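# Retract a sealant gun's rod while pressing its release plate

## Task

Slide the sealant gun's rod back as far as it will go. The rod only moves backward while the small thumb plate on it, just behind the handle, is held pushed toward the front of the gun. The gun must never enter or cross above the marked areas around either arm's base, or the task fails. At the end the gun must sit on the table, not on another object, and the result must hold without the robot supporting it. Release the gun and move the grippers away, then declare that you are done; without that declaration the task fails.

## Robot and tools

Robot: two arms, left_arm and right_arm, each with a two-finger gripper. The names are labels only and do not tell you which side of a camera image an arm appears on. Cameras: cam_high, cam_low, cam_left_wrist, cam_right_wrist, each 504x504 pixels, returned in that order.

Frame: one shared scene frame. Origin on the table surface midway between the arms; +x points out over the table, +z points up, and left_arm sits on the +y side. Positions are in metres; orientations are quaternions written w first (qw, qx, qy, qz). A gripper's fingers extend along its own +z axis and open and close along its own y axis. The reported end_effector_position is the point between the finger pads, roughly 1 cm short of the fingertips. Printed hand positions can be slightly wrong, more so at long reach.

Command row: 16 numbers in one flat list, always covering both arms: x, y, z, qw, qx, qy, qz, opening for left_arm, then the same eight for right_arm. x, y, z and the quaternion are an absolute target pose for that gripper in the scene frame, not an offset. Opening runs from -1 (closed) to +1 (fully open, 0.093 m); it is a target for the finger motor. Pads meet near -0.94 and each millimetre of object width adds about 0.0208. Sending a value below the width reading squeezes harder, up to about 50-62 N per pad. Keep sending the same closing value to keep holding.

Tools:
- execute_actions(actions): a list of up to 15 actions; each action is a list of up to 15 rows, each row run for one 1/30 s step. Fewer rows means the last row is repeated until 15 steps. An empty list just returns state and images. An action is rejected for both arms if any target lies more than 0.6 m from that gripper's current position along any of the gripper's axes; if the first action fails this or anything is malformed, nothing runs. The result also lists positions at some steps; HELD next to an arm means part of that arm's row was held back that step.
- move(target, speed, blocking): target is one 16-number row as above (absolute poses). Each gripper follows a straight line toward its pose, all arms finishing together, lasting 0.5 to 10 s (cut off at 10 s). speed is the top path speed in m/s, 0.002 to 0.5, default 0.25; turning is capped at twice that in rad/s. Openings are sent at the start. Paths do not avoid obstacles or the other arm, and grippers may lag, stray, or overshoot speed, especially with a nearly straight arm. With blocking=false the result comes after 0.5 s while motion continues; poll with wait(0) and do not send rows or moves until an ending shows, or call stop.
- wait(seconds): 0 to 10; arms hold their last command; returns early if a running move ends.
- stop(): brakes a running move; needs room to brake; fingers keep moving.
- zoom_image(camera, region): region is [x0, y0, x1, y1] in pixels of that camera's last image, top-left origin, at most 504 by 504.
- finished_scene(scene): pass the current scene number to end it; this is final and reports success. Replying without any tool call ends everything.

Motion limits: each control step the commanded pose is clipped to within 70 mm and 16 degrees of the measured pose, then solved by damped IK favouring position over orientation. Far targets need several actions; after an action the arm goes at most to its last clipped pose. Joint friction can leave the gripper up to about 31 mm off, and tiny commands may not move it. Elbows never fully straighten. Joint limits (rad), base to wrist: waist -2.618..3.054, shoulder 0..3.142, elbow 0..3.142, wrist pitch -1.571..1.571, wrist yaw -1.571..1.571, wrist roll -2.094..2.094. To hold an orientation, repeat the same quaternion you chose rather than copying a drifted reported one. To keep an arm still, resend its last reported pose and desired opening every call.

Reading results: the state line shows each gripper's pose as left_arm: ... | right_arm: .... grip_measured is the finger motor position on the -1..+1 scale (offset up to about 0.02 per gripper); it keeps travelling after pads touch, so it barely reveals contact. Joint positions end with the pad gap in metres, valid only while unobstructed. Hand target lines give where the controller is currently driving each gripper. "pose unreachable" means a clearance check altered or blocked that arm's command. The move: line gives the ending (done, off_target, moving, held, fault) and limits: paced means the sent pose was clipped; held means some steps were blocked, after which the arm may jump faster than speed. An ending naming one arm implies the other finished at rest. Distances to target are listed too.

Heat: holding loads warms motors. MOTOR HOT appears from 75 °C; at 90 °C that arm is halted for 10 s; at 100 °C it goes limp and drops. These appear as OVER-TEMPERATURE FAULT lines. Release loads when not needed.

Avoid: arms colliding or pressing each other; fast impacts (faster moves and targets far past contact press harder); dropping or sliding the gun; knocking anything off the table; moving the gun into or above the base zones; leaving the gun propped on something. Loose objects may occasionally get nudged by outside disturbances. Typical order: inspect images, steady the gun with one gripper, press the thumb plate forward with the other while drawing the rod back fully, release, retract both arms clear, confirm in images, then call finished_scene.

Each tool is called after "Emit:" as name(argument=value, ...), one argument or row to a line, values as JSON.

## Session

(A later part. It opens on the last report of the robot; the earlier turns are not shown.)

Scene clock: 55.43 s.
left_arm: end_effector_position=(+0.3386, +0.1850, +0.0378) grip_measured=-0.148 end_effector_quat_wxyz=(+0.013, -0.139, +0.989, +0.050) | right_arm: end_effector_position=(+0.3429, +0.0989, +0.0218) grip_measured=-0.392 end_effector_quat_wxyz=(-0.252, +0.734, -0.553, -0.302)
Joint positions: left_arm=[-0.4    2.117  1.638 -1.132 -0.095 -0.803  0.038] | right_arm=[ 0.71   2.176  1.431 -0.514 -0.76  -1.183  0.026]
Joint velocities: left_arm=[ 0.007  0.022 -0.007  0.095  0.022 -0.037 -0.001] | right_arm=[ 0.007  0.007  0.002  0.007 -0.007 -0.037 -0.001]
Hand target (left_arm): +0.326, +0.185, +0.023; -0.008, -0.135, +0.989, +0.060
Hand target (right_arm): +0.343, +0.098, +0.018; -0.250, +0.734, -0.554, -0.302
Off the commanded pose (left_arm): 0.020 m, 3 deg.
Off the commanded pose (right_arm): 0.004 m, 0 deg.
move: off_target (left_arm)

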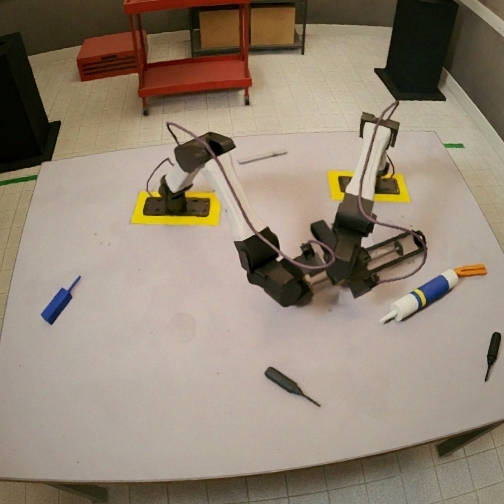

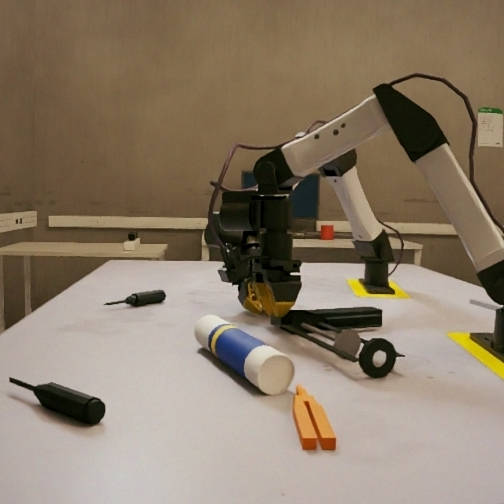

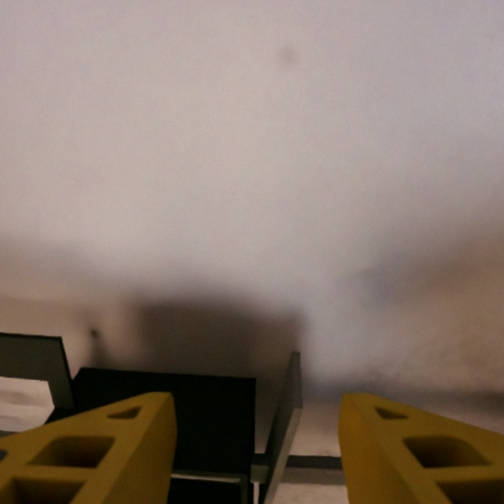

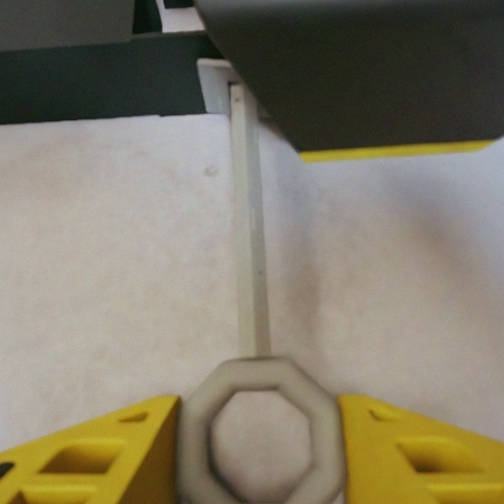

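Emit:
move(
  target=[0.327,0.186,0.028,-0.008,-0.135,0.989,0.06,-0.9,0.343,0.098,0.018,0.25,-0.734,0.554,0.302,-0.5],
  speed=0.03,
)

Emit:
move(
  target=[0.327,0.192,0.028,-0.008,-0.135,0.989,0.06,-0.9,0.36,0.045,0.018,0.25,-0.734,0.554,0.302,-0.5],
  speed=0.03,
)

Scene clock: 59.63 s.
left_arm: end_effector_position=(+0.3403, +0.1795, +0.0374) grip_measured=-0.895 end_effector_quat_wxyz=(+0.016, -0.135, +0.990, +0.039) | right_arm: end_effector_position=(+0.3425, +0.1001, +0.0223) grip_measured=-0.392 end_effector_quat_wxyz=(-0.254, +0.735, -0.551, -0.303)
Joint positions: left_arm=[-0.404  2.117  1.638 -1.114 -0.082 -0.799  0.002] | right_arm=[ 0.712  2.176  1.431 -0.511 -0.763 -1.183  0.026]
Joint velocities: left_arm=[-0.012 -0.012 -0.022  0.037 -0.007  0.051 -0.   ] | right_arm=[ 0.007 -0.012 -0.007  0.007  0.066  0.022 -0.001]
Hand target (left_arm): +0.327, +0.186, +0.029; -0.008, -0.135, +0.989, +0.060
Hand target (right_arm): +0.343, +0.098, +0.018; -0.250, +0.734, -0.554, -0.302
Off the commanded pose (left_arm): 0.018 m, 4 deg.
Off the commanded pose (right_arm): 0.005 m, 1 deg.
move: off_target (left_arm)

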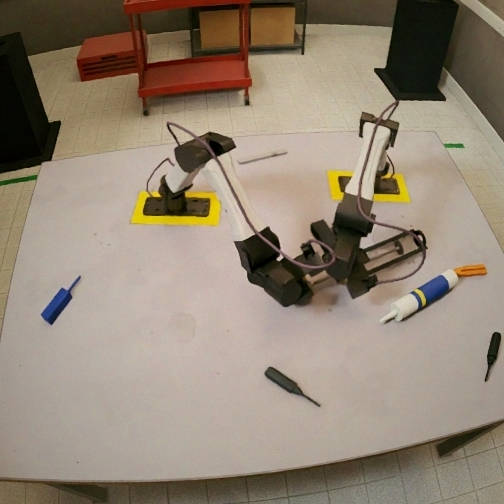

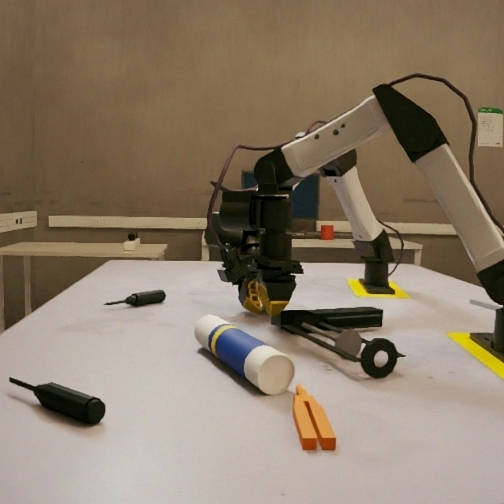

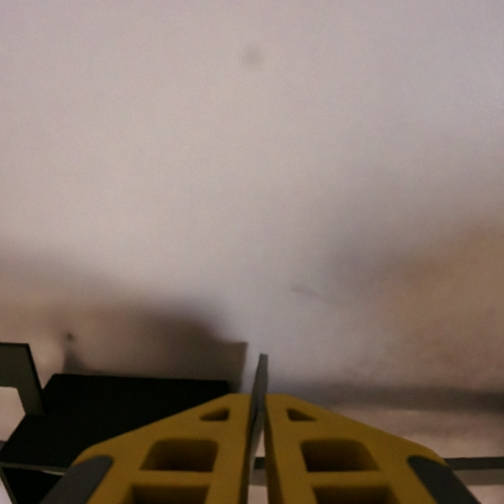

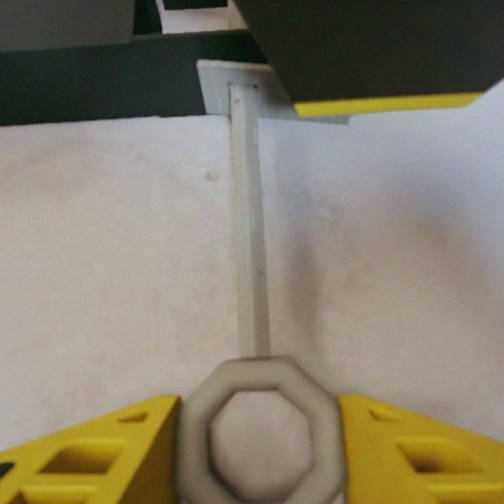

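Scene clock: 61.87 s.
left_arm: end_effector_position=(+0.3424, +0.1679, +0.0369) grip_measured=-0.896 end_effector_quat_wxyz=(+0.015, -0.130, +0.991, +0.013) | right_arm: end_effector_position=(+0.3558, +0.0560, +0.0202) grip_measured=-0.392 end_effector_quat_wxyz=(-0.253, +0.738, -0.547, -0.304)
Joint positions: left_arm=[-0.409  2.117  1.638 -1.083 -0.039 -0.792  0.002] | right_arm=[ 0.601  2.176  1.431 -0.623 -0.794 -1.349  0.026]
Joint velocities: left_arm=[ 0.017  0.007  0.002 -0.022  0.037 -0.051  0.003] | right_arm=[-0.007  0.002 -0.002  0.007  0.007 -0.051  0.   ]
Hand target (left_arm): +0.328, +0.191, +0.029; -0.008, -0.134, +0.989, +0.060
Hand target (right_arm): +0.361, +0.045, +0.017; -0.250, +0.735, -0.555, -0.301
Off the commanded pose (left_arm): 0.030 m, 6 deg.
Off the commanded pose (right_arm): 0.012 m, 1 deg.
move: off_target (left_arm, right_arm)

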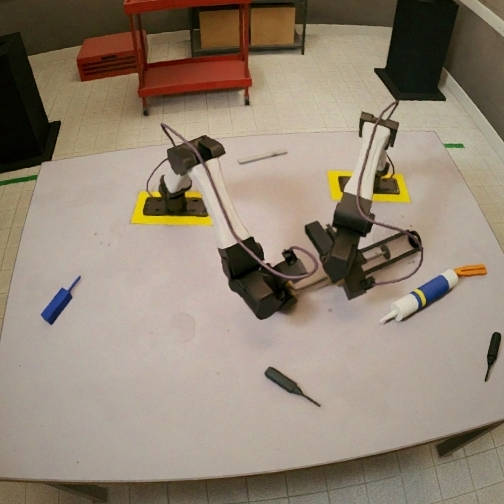

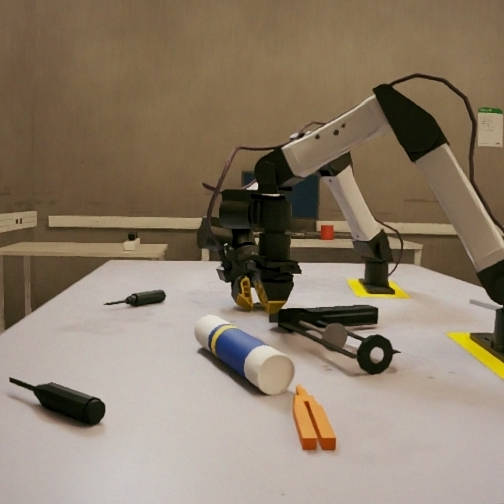

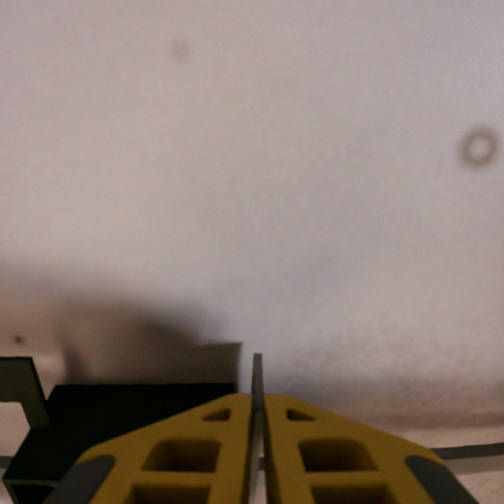

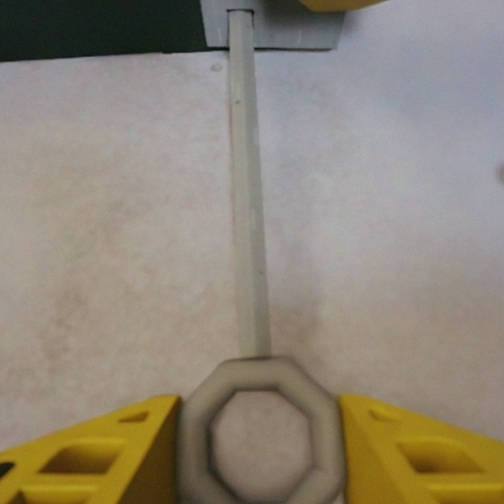

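Emit:
move(
  target=[0.327,0.21,0.03,-0.008,-0.135,0.989,0.06,-0.9,0.385,-0.045,0.018,0.25,-0.734,0.554,0.302,-0.5],
  speed=0.04,
)

Scene clock: 67.27 s.
left_arm: end_effector_position=(+0.3423, +0.1720, +0.0413) grip_measured=-0.896 end_effector_quat_wxyz=(+0.012, -0.123, +0.992, -0.007) | right_arm: end_effector_position=(+0.3841, -0.0303, +0.0221) grip_measured=-0.392 end_effector_quat_wxyz=(-0.261, +0.741, -0.541, -0.299)
Joint positions: left_arm=[-0.385  2.087  1.609 -1.064 -0.003 -0.754  0.002] | right_arm=[ 0.376  2.218  1.515 -0.884 -0.817 -1.68   0.026]
Joint velocities: left_arm=[-0.002  0.002  0.012  0.037 -0.007 -0.066 -0.   ] | right_arm=[-0.007  0.017  0.002  0.022  0.007 -0.066 -0.001]
Hand target (left_arm): +0.328, +0.208, +0.032; -0.009, -0.133, +0.989, +0.058
Hand target (right_arm): +0.387, -0.046, +0.017; -0.249, +0.735, -0.555, -0.300
Off the commanded pose (left_arm): 0.043 m, 8 deg.
Off the commanded pose (right_arm): 0.015 m, 2 deg.
move: off_target (left_arm, right_arm)

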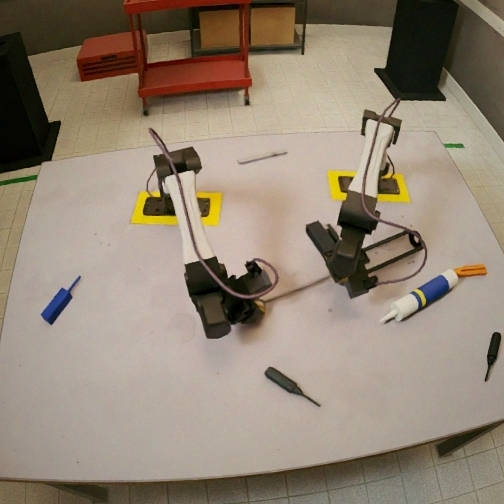

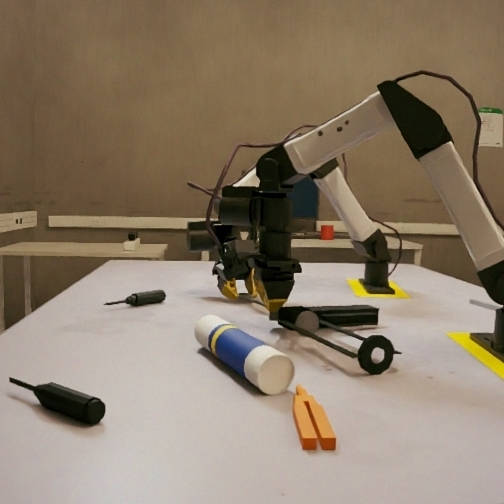

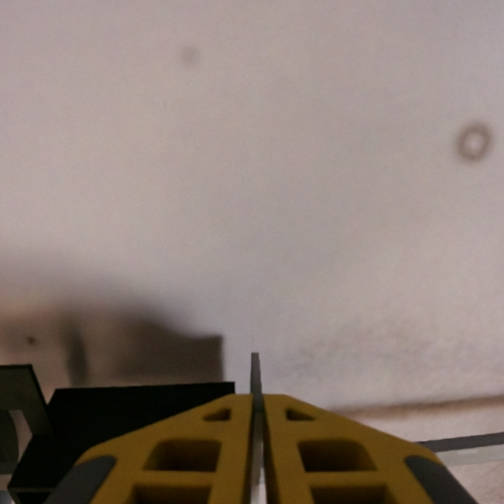

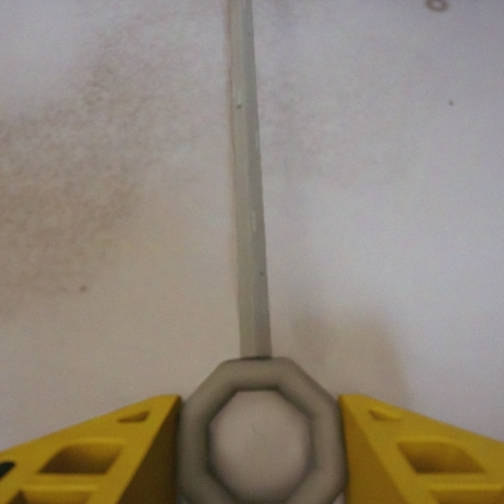

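Emit:
move(
  target=[0.335,0.205,0.025,-0.008,-0.135,0.989,0.04,-0.9,0.40,-0.095,0.018,0.25,-0.734,0.554,0.302,-0.5],
  speed=0.03,
)

Emit:
move(
  target=[0.335,0.205,0.025,-0.008,-0.135,0.989,0.04,-0.9,0.405,-0.115,0.018,0.25,-0.734,0.554,0.302,-0.5],
  speed=0.03,
)

Scene clock: 72.40 s.
left_arm: end_effector_position=(+0.3475, +0.1581, +0.0421) grip_measured=-0.896 end_effector_quat_wxyz=(+0.014, -0.117, +0.992, -0.045) | right_arm: end_effector_position=(+0.3986, -0.0726, +0.0228) grip_measured=-0.392 end_effector_quat_wxyz=(-0.266, +0.740, -0.537, -0.305)
Joint positions: left_arm=[-0.384  2.087  1.609 -1.018  0.056 -0.745  0.002] | right_arm=[ 0.263  2.284  1.62  -1.049 -0.824 -1.855  0.026]
Joint velocities: left_arm=[ 0.002  0.007  0.012 -0.051 -0.051 -0.037  0.   ] | right_arm=[ 0.002 -0.012  0.002 -0.066  0.007 -0.037 -0.   ]
Hand target (left_arm): +0.335, +0.202, +0.028; -0.009, -0.132, +0.991, +0.037
Hand target (right_arm): +0.400, -0.095, +0.017; -0.249, +0.734, -0.555, -0.301
Off the commanded pose (left_arm): 0.051 m, 10 deg.
Off the commanded pose (right_arm): 0.023 m, 3 deg.
move: off_target (left_arm, right_arm)

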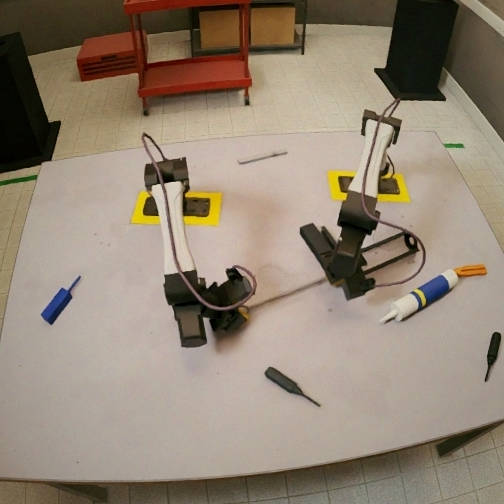

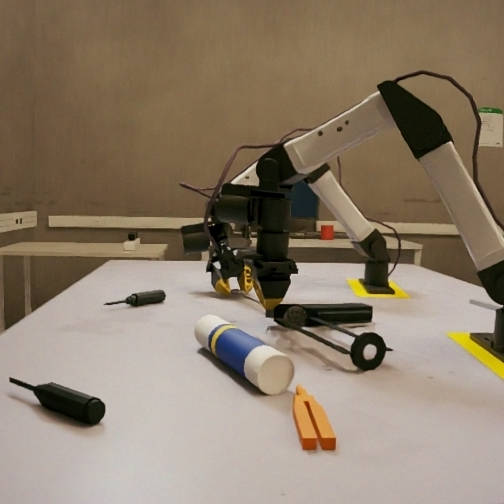

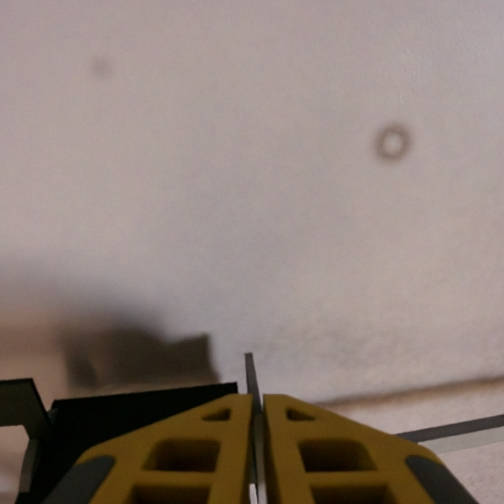

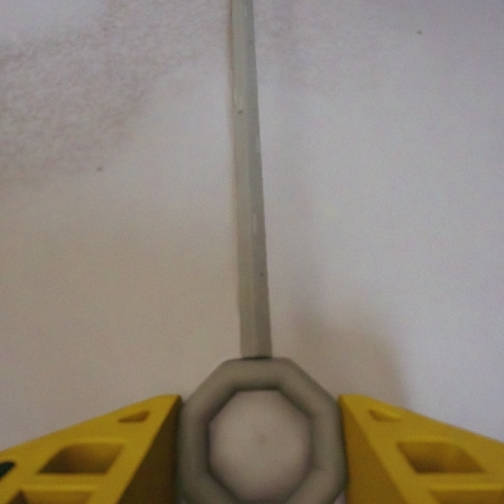

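Scene clock: 75.60 s.
left_arm: end_effector_position=(+0.3510, +0.1470, +0.0434) grip_measured=-0.896 end_effector_quat_wxyz=(+0.018, -0.111, +0.991, -0.069) | right_arm: end_effector_position=(+0.4031, -0.0869, +0.0244) grip_measured=-0.392 end_effector_quat_wxyz=(-0.272, +0.739, -0.533, -0.310)
Joint positions: left_arm=[-0.39   2.087  1.609 -0.982  0.091 -0.74   0.002] | right_arm=[ 0.224  2.313  1.665 -1.115 -0.833 -1.922  0.026]
Joint velocities: left_arm=[ 0.002 -0.002  0.002  0.037 -0.022  0.022 -0.   ] | right_arm=[ 0.002  0.017 -0.012 -0.037  0.007 -0.022 -0.   ]
Hand target (left_arm): +0.335, +0.200, +0.029; -0.008, -0.129, +0.991, +0.034
Hand target (right_arm): +0.405, -0.114, +0.018; -0.250, +0.734, -0.555, -0.302
Off the commanded pose (left_arm): 0.063 m, 13 deg.
Off the commanded pose (right_arm): 0.029 m, 4 deg.
move: off_target (left_arm, right_arm)

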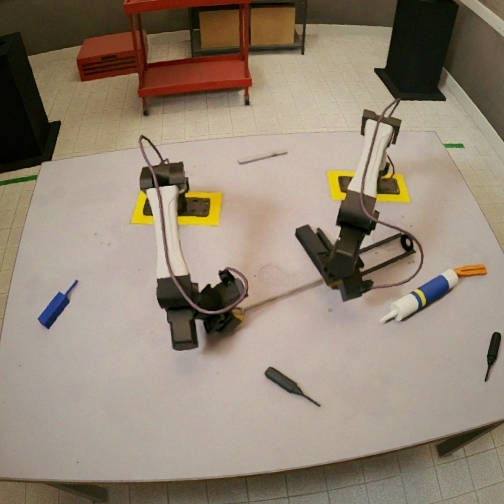

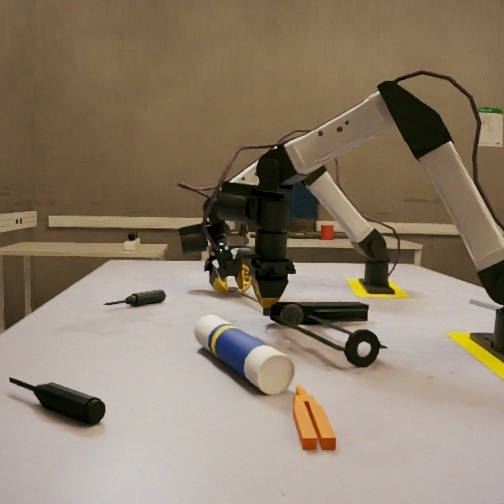

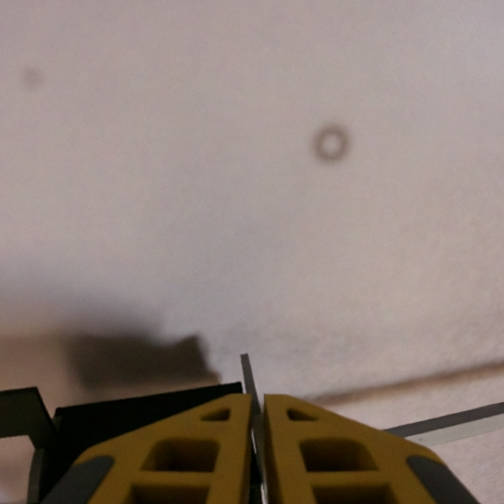

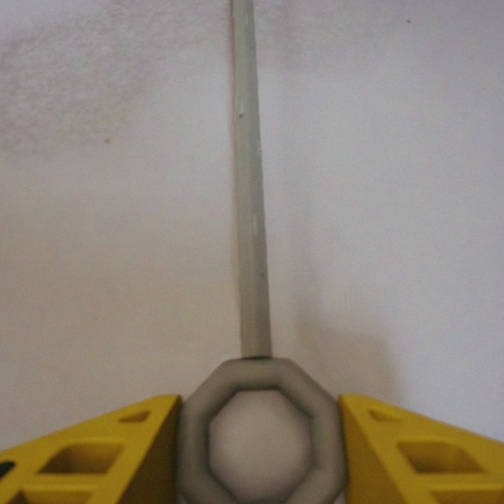

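Emit:
move(
  target=[0.351,0.149,0.043,0.014,-0.13,0.99,-0.04,-0.9,0.403,-0.085,0.023,0.27,-0.739,0.533,0.31,-0.5],
  speed=0.05,
)

Emit:
move(
  target=[0.351,0.149,0.043,0.014,-0.13,0.99,-0.04,-0.2,0.403,-0.085,0.023,0.27,-0.739,0.533,0.31,-0.5],
)

Emit:
move(
  target=[0.33,0.16,0.11,0,-0.18,0.984,0,-0.2,0.403,-0.085,0.023,0.27,-0.739,0.533,0.31,-0.5],
  speed=0.08,
)

Scene clock: 79.80 s.
left_arm: end_effector_position=(+0.3514, +0.1380, +0.0438) grip_measured=-0.896 end_effector_quat_wxyz=(+0.017, -0.119, +0.990, -0.071) | right_arm: end_effector_position=(+0.4033, -0.0849, +0.0240) grip_measured=-0.392 end_effector_quat_wxyz=(-0.271, +0.741, -0.531, -0.309)
Joint positions: left_arm=[-0.407  2.104  1.635 -0.989  0.093 -0.773  0.002] | right_arm=[ 0.229  2.313  1.666 -1.11  -0.832 -1.92   0.026]
Joint velocities: left_arm=[-0.012  0.007  0.017 -0.022 -0.037 -0.081  0.   ] | right_arm=[-0.017 -0.007 -0.007 -0.066 -0.037 -0.081  0.001]
Hand target (left_arm): +0.351, +0.149, +0.043; +0.015, -0.130, +0.991, -0.041
Hand target (right_arm): +0.403, -0.085, +0.023; -0.270, +0.739, -0.533, -0.310
Off the commanded pose (left_arm): 0.011 m, 4 deg.
Off the commanded pose (right_arm): 0.001 m, 0 deg.
move: off_target (left_arm)

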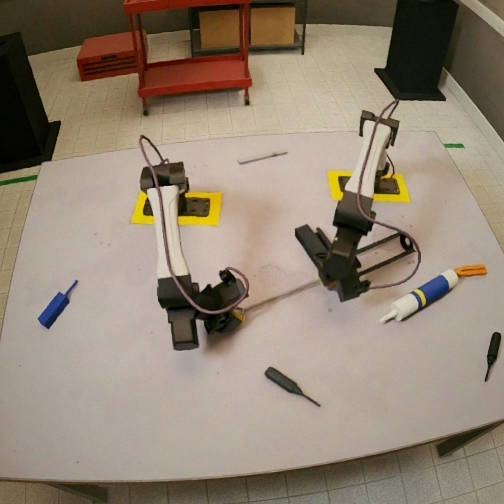

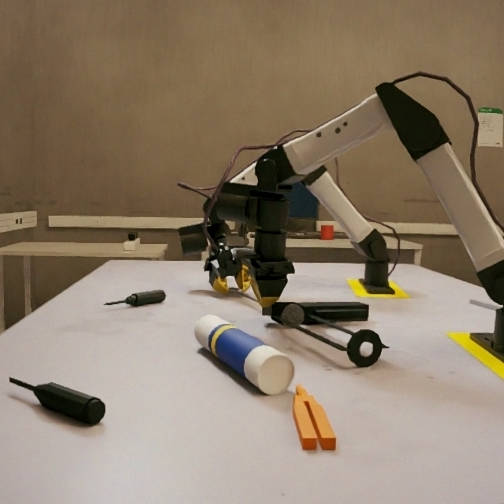

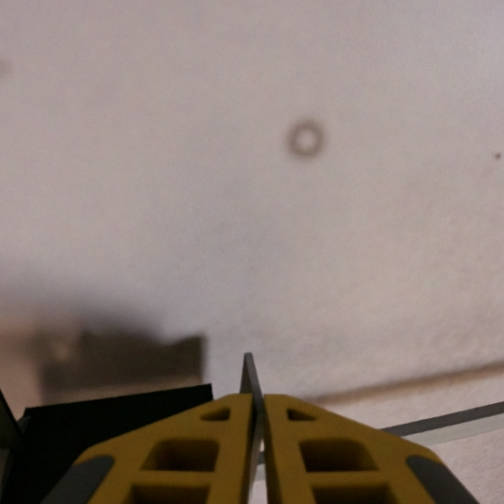

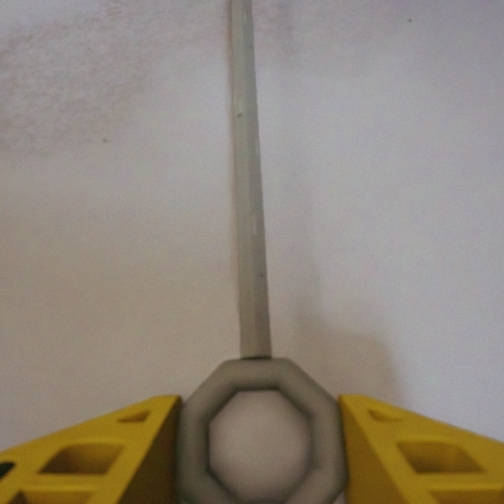

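Scene clock: 80.53 s.
left_arm: end_effector_position=(+0.3481, +0.1471, +0.0426) grip_measured=-0.202 end_effector_quat_wxyz=(+0.016, -0.125, +0.991, -0.047) | right_arm: end_effector_position=(+0.4031, -0.0862, +0.0226) grip_measured=-0.392 end_effector_quat_wxyz=(-0.266, +0.742, -0.533, -0.306)
Joint positions: left_arm=[-0.407  2.104  1.635 -1.02   0.056 -0.782  0.036] | right_arm=[ 0.229  2.313  1.666 -1.11  -0.82  -1.916  0.026]
Joint velocities: left_arm=[-0.007 -0.012  0.002 -0.066 -0.037  0.007 -0.   ] | right_arm=[-0.002 -0.017  0.002 -0.037  0.066 -0.007  0.001]
Hand target (left_arm): +0.351, +0.149, +0.043; +0.015, -0.130, +0.991, -0.040
Hand target (right_arm): +0.403, -0.085, +0.023; -0.270, +0.739, -0.533, -0.310
Off the commanded pose (left_arm): 0.003 m, 1 deg.
Off the commanded pose (right_arm): 0.001 m, 1 deg.
move: done

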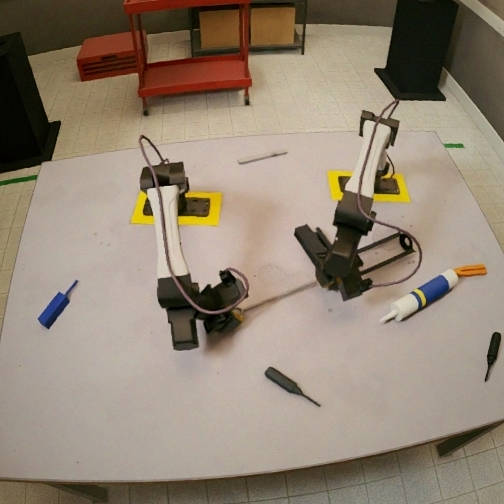

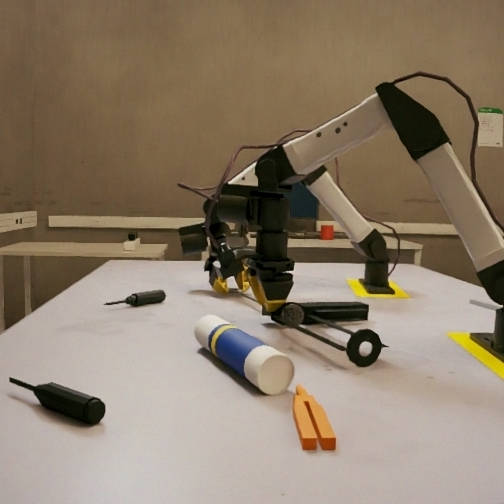

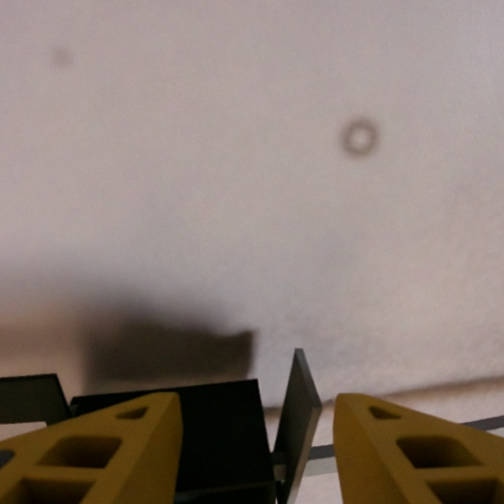

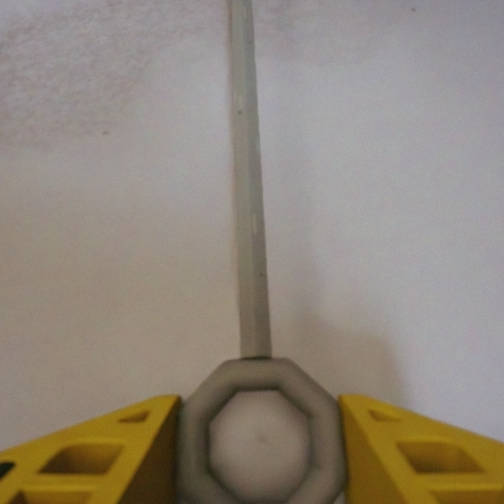

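Scene clock: 82.03 s.
left_arm: end_effector_position=(+0.3279, +0.1634, +0.1010) grip_measured=-0.202 end_effector_quat_wxyz=(-0.010, -0.181, +0.983, +0.003) | right_arm: end_effector_position=(+0.4031, -0.0863, +0.0225) grip_measured=-0.392 end_effector_quat_wxyz=(-0.266, +0.742, -0.533, -0.306)
Joint positions: left_arm=[-0.417  2.07   1.823 -1.342  0.009 -0.903  0.036] | right_arm=[ 0.229  2.313  1.666 -1.11  -0.819 -1.916  0.026]
Joint velocities: left_arm=[ 0.007  0.017 -0.007 -0.11   0.007  0.007 -0.001] | right_arm=[-0.002 -0.002 -0.012 -0.125 -0.007  0.037  0.   ]
Hand target (left_arm): +0.330, +0.160, +0.110; +0.001, -0.180, +0.984, -0.000
Hand target (right_arm): +0.403, -0.085, +0.023; -0.270, +0.739, -0.533, -0.310
Off the commanded pose (left_arm): 0.010 m, 1 deg.
Off the commanded pose (right_arm): 0.001 m, 1 deg.
move: done

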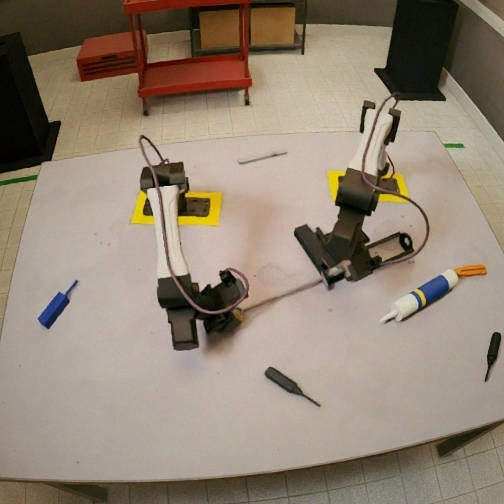

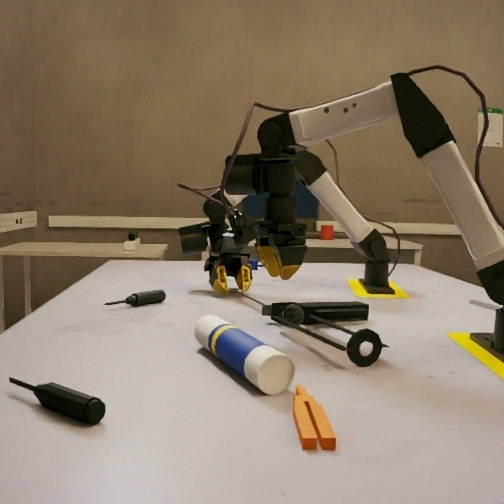

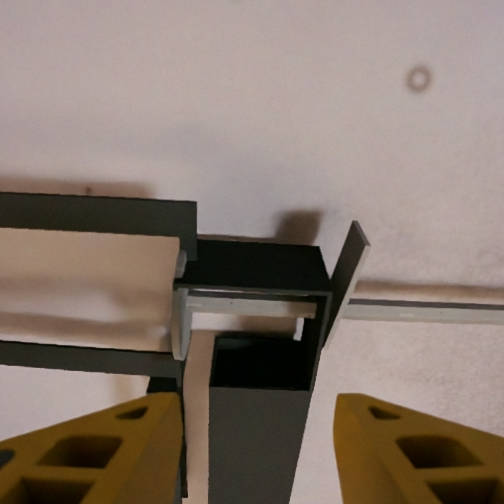

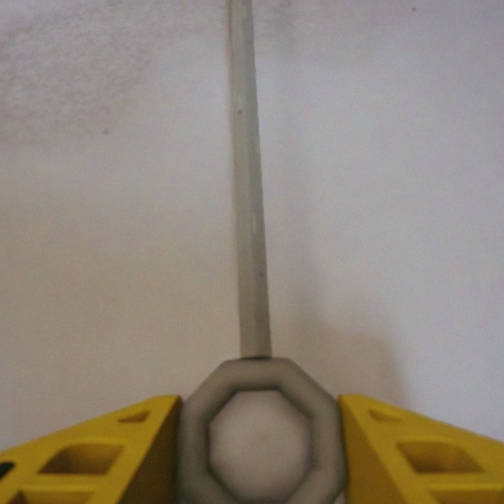

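The plunger is against the wall, so I'm releasing and clearing.

Emit:
move(
  target=[0.33,0.16,0.11,0,-0.18,0.984,0,-0.2,0.403,-0.085,0.023,0.27,-0.739,0.533,0.31,0.4],
)

Emit:
move(
  target=[0.32,0.2,0.15,0,-0.18,0.984,0,0.3,0.41,-0.12,0.09,0.27,-0.739,0.533,0.31,0.4],
  speed=0.1,
)

Emit:
move(
  target=[0.22,0.45,0.2,0.15,-0.18,0.97,0,0.3,0.3,-0.3,0.15,0.15,-0.5,0.85,0.1,0.4],
)

Emit:
zoom_image(
  camera="cam_high",
  region=[210,190,450,340],
)

Scene clock: 86.17 s.
left_arm: end_effector_position=(+0.3273, +0.1638, +0.1010) grip_measured=-0.202 end_effector_quat_wxyz=(-0.011, -0.181, +0.983, +0.004) | right_arm: end_effector_position=(+0.4031, -0.0860, +0.0228) grip_measured=+0.397 end_effector_quat_wxyz=(-0.267, +0.742, -0.533, -0.307)
Joint positions: left_arm=[-0.417  2.07   1.823 -1.345  0.009 -0.904  0.036] | right_arm=[ 0.229  2.313  1.666 -1.11  -0.822 -1.916  0.064]
Joint velocities: left_arm=[-0.007 -0.012 -0.002  0.051  0.095  0.051  0.001] | right_arm=[-0.002 -0.007 -0.002 -0.007  0.007 -0.037  0.001]
Hand target (left_arm): +0.330, +0.160, +0.110; +0.000, -0.180, +0.984, -0.000
Hand target (right_arm): +0.403, -0.085, +0.023; -0.270, +0.739, -0.533, -0.310
Off the commanded pose (left_arm): 0.010 m, 1 deg.
Off the commanded pose (right_arm): 0.001 m, 1 deg.
move: done

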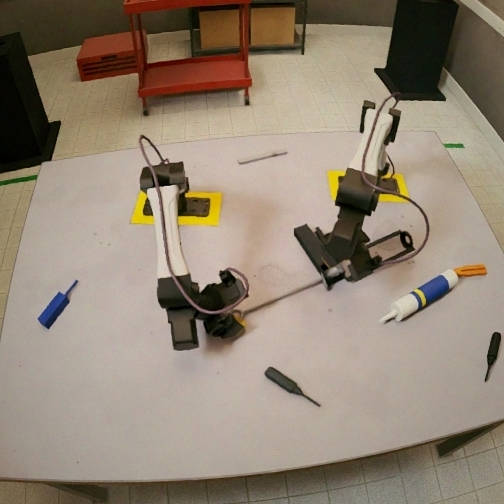

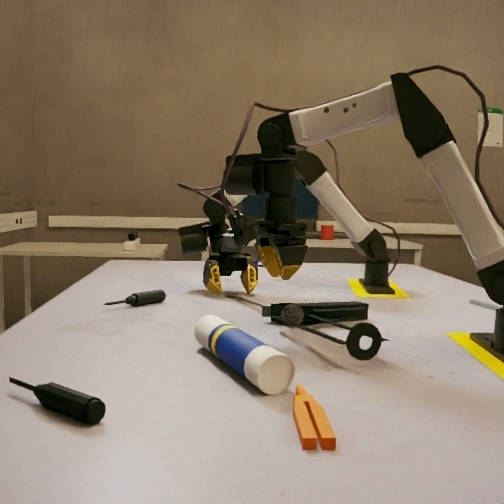

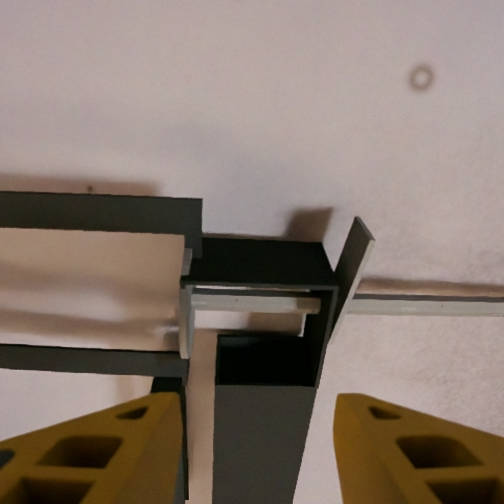

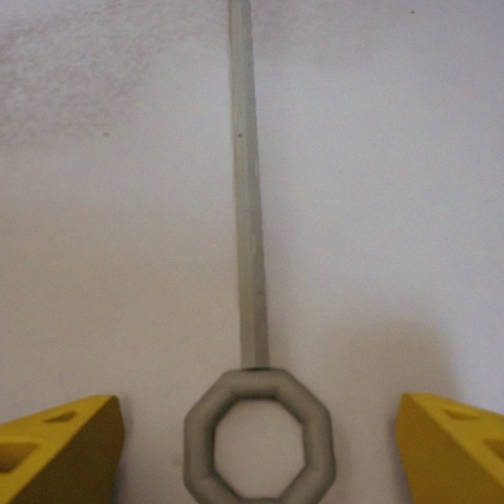

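Scene clock: 87.47 s.
left_arm: end_effector_position=(+0.3155, +0.1985, +0.1397) grip_measured=+0.298 end_effector_quat_wxyz=(-0.012, -0.180, +0.984, +0.005) | right_arm: end_effector_position=(+0.4086, -0.1160, +0.0840) grip_measured=+0.397 end_effector_quat_wxyz=(-0.270, +0.736, -0.534, -0.317)
Joint positions: left_arm=[-0.353  1.965  1.823 -1.454  0.008 -0.837  0.06 ] | right_arm=[ 0.152  2.295  1.872 -1.43  -0.822 -2.025  0.064]
Joint velocities: left_arm=[-0.002 -0.012  0.002 -0.051  0.037  0.007 -0.001] | right_arm=[-0.017  0.012  0.007 -0.066 -0.007 -0.037 -0.   ]
Hand target (left_arm): +0.320, +0.200, +0.150; +0.000, -0.180, +0.984, -0.000
Hand target (right_arm): +0.410, -0.120, +0.090; -0.270, +0.740, -0.534, -0.309
Off the commanded pose (left_arm): 0.011 m, 2 deg.
Off the commanded pose (right_arm): 0.007 m, 1 deg.
move: off_target (left_arm)

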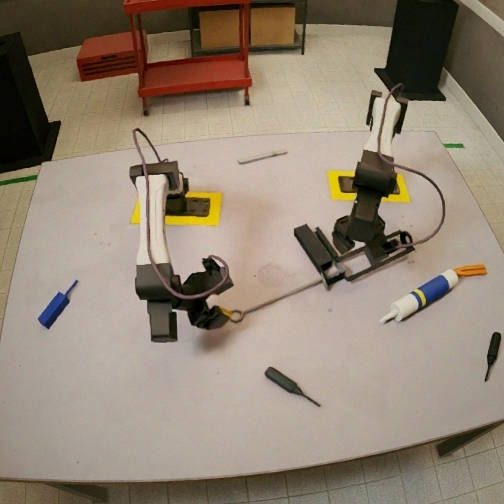

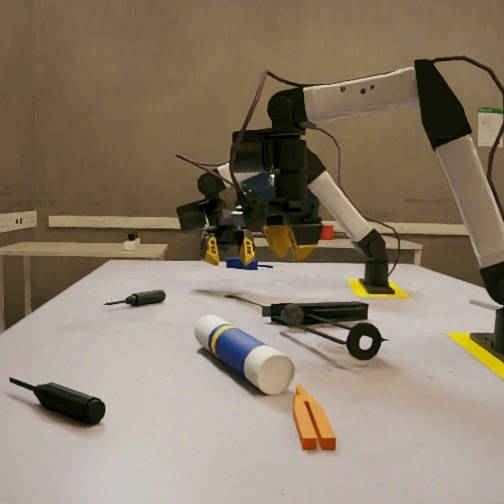

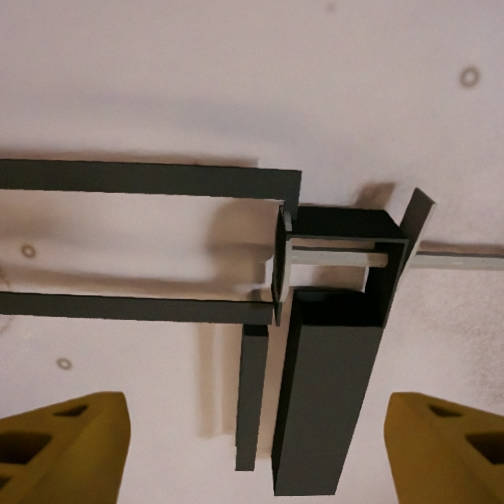

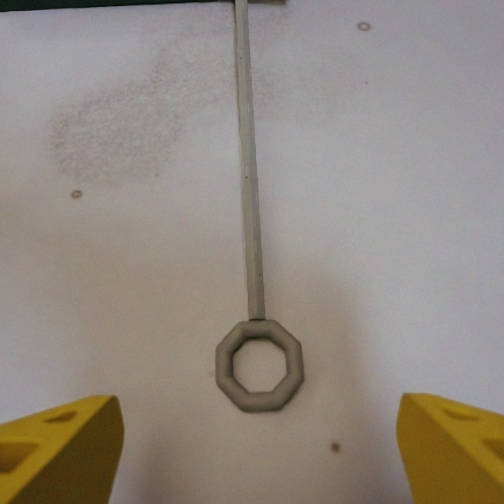

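Scene clock: 90.00 s.
left_arm: end_effector_position=(+0.2262, +0.4499, +0.2038) grip_measured=+0.298 end_effector_quat_wxyz=(+0.152, -0.181, +0.972, +0.003) | right_arm: end_effector_position=(+0.3133, -0.3036, +0.1541) grip_measured=+0.397 end_effector_quat_wxyz=(+0.156, -0.509, +0.842, +0.090)
Joint positions: left_arm=[ 0.494  1.246  1.293 -1.316  0.05  -0.005  0.06 ] | right_arm=[-0.26   1.65   1.446 -1.338 -0.361 -1.511  0.064]
Joint velocities: left_arm=[-0.017 -0.012  0.002 -0.022 -0.007 -0.007 -0.001] | right_arm=[ 0.007 -0.002  0.002 -0.037  0.007 -0.007  0.001]
Hand target (left_arm): +0.223, +0.449, +0.198; +0.148, -0.181, +0.972, -0.002
Hand target (right_arm): +0.304, -0.304, +0.152; +0.144, -0.500, +0.848, +0.096
Off the commanded pose (left_arm): 0.007 m, 0 deg.
Off the commanded pose (right_arm): 0.014 m, 2 deg.
move: off_target (right_arm)

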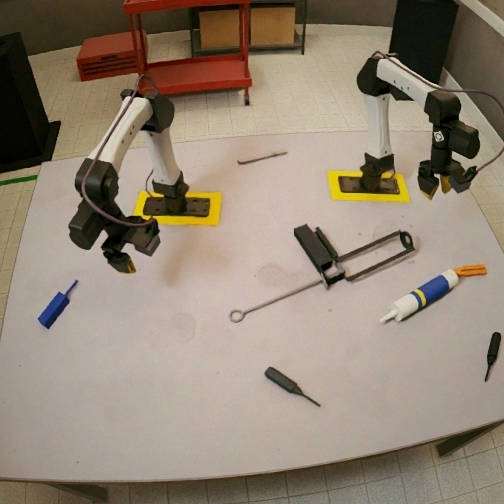

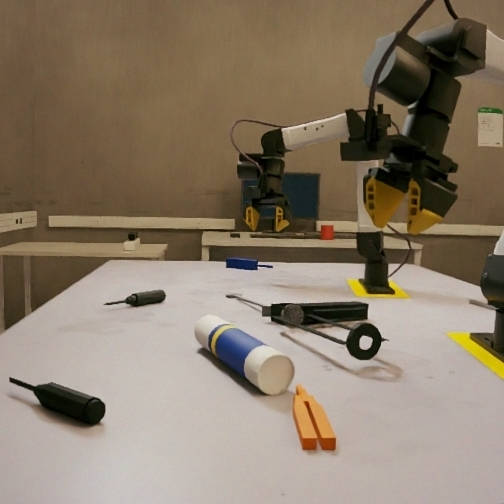

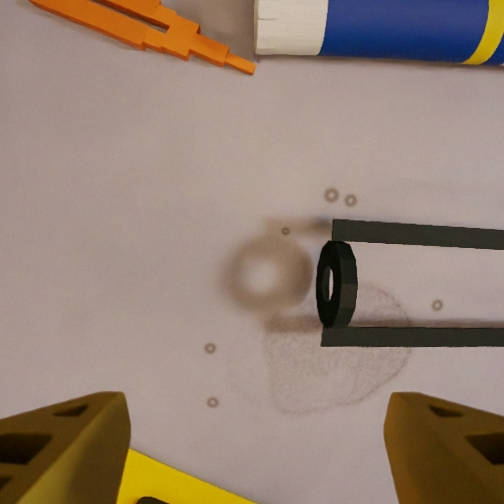

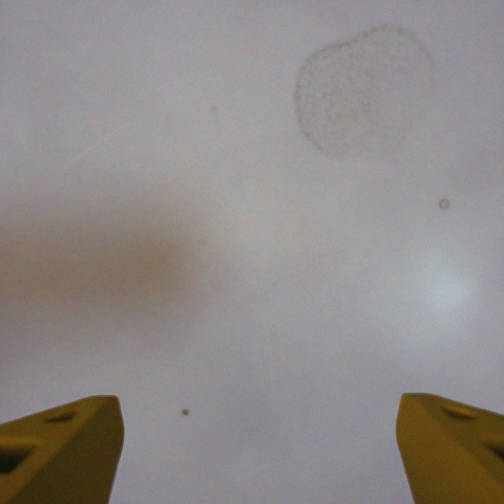

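Region (210, 190, 450, 340) of cam_high's 504x504 image, scaled by 2.100, with more detail than that image has; it fills the top 315 rows of this view, and the rest is white.

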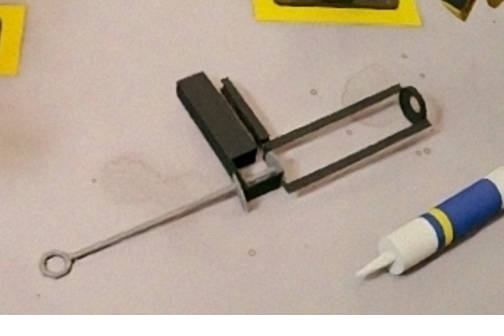

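The rod is fully back, the gun is released onto the table, and both arms are clear, so I'm done with scene 2.

Emit:
finished_scene(
  scene=2,
)

The scene is finished: the task was done.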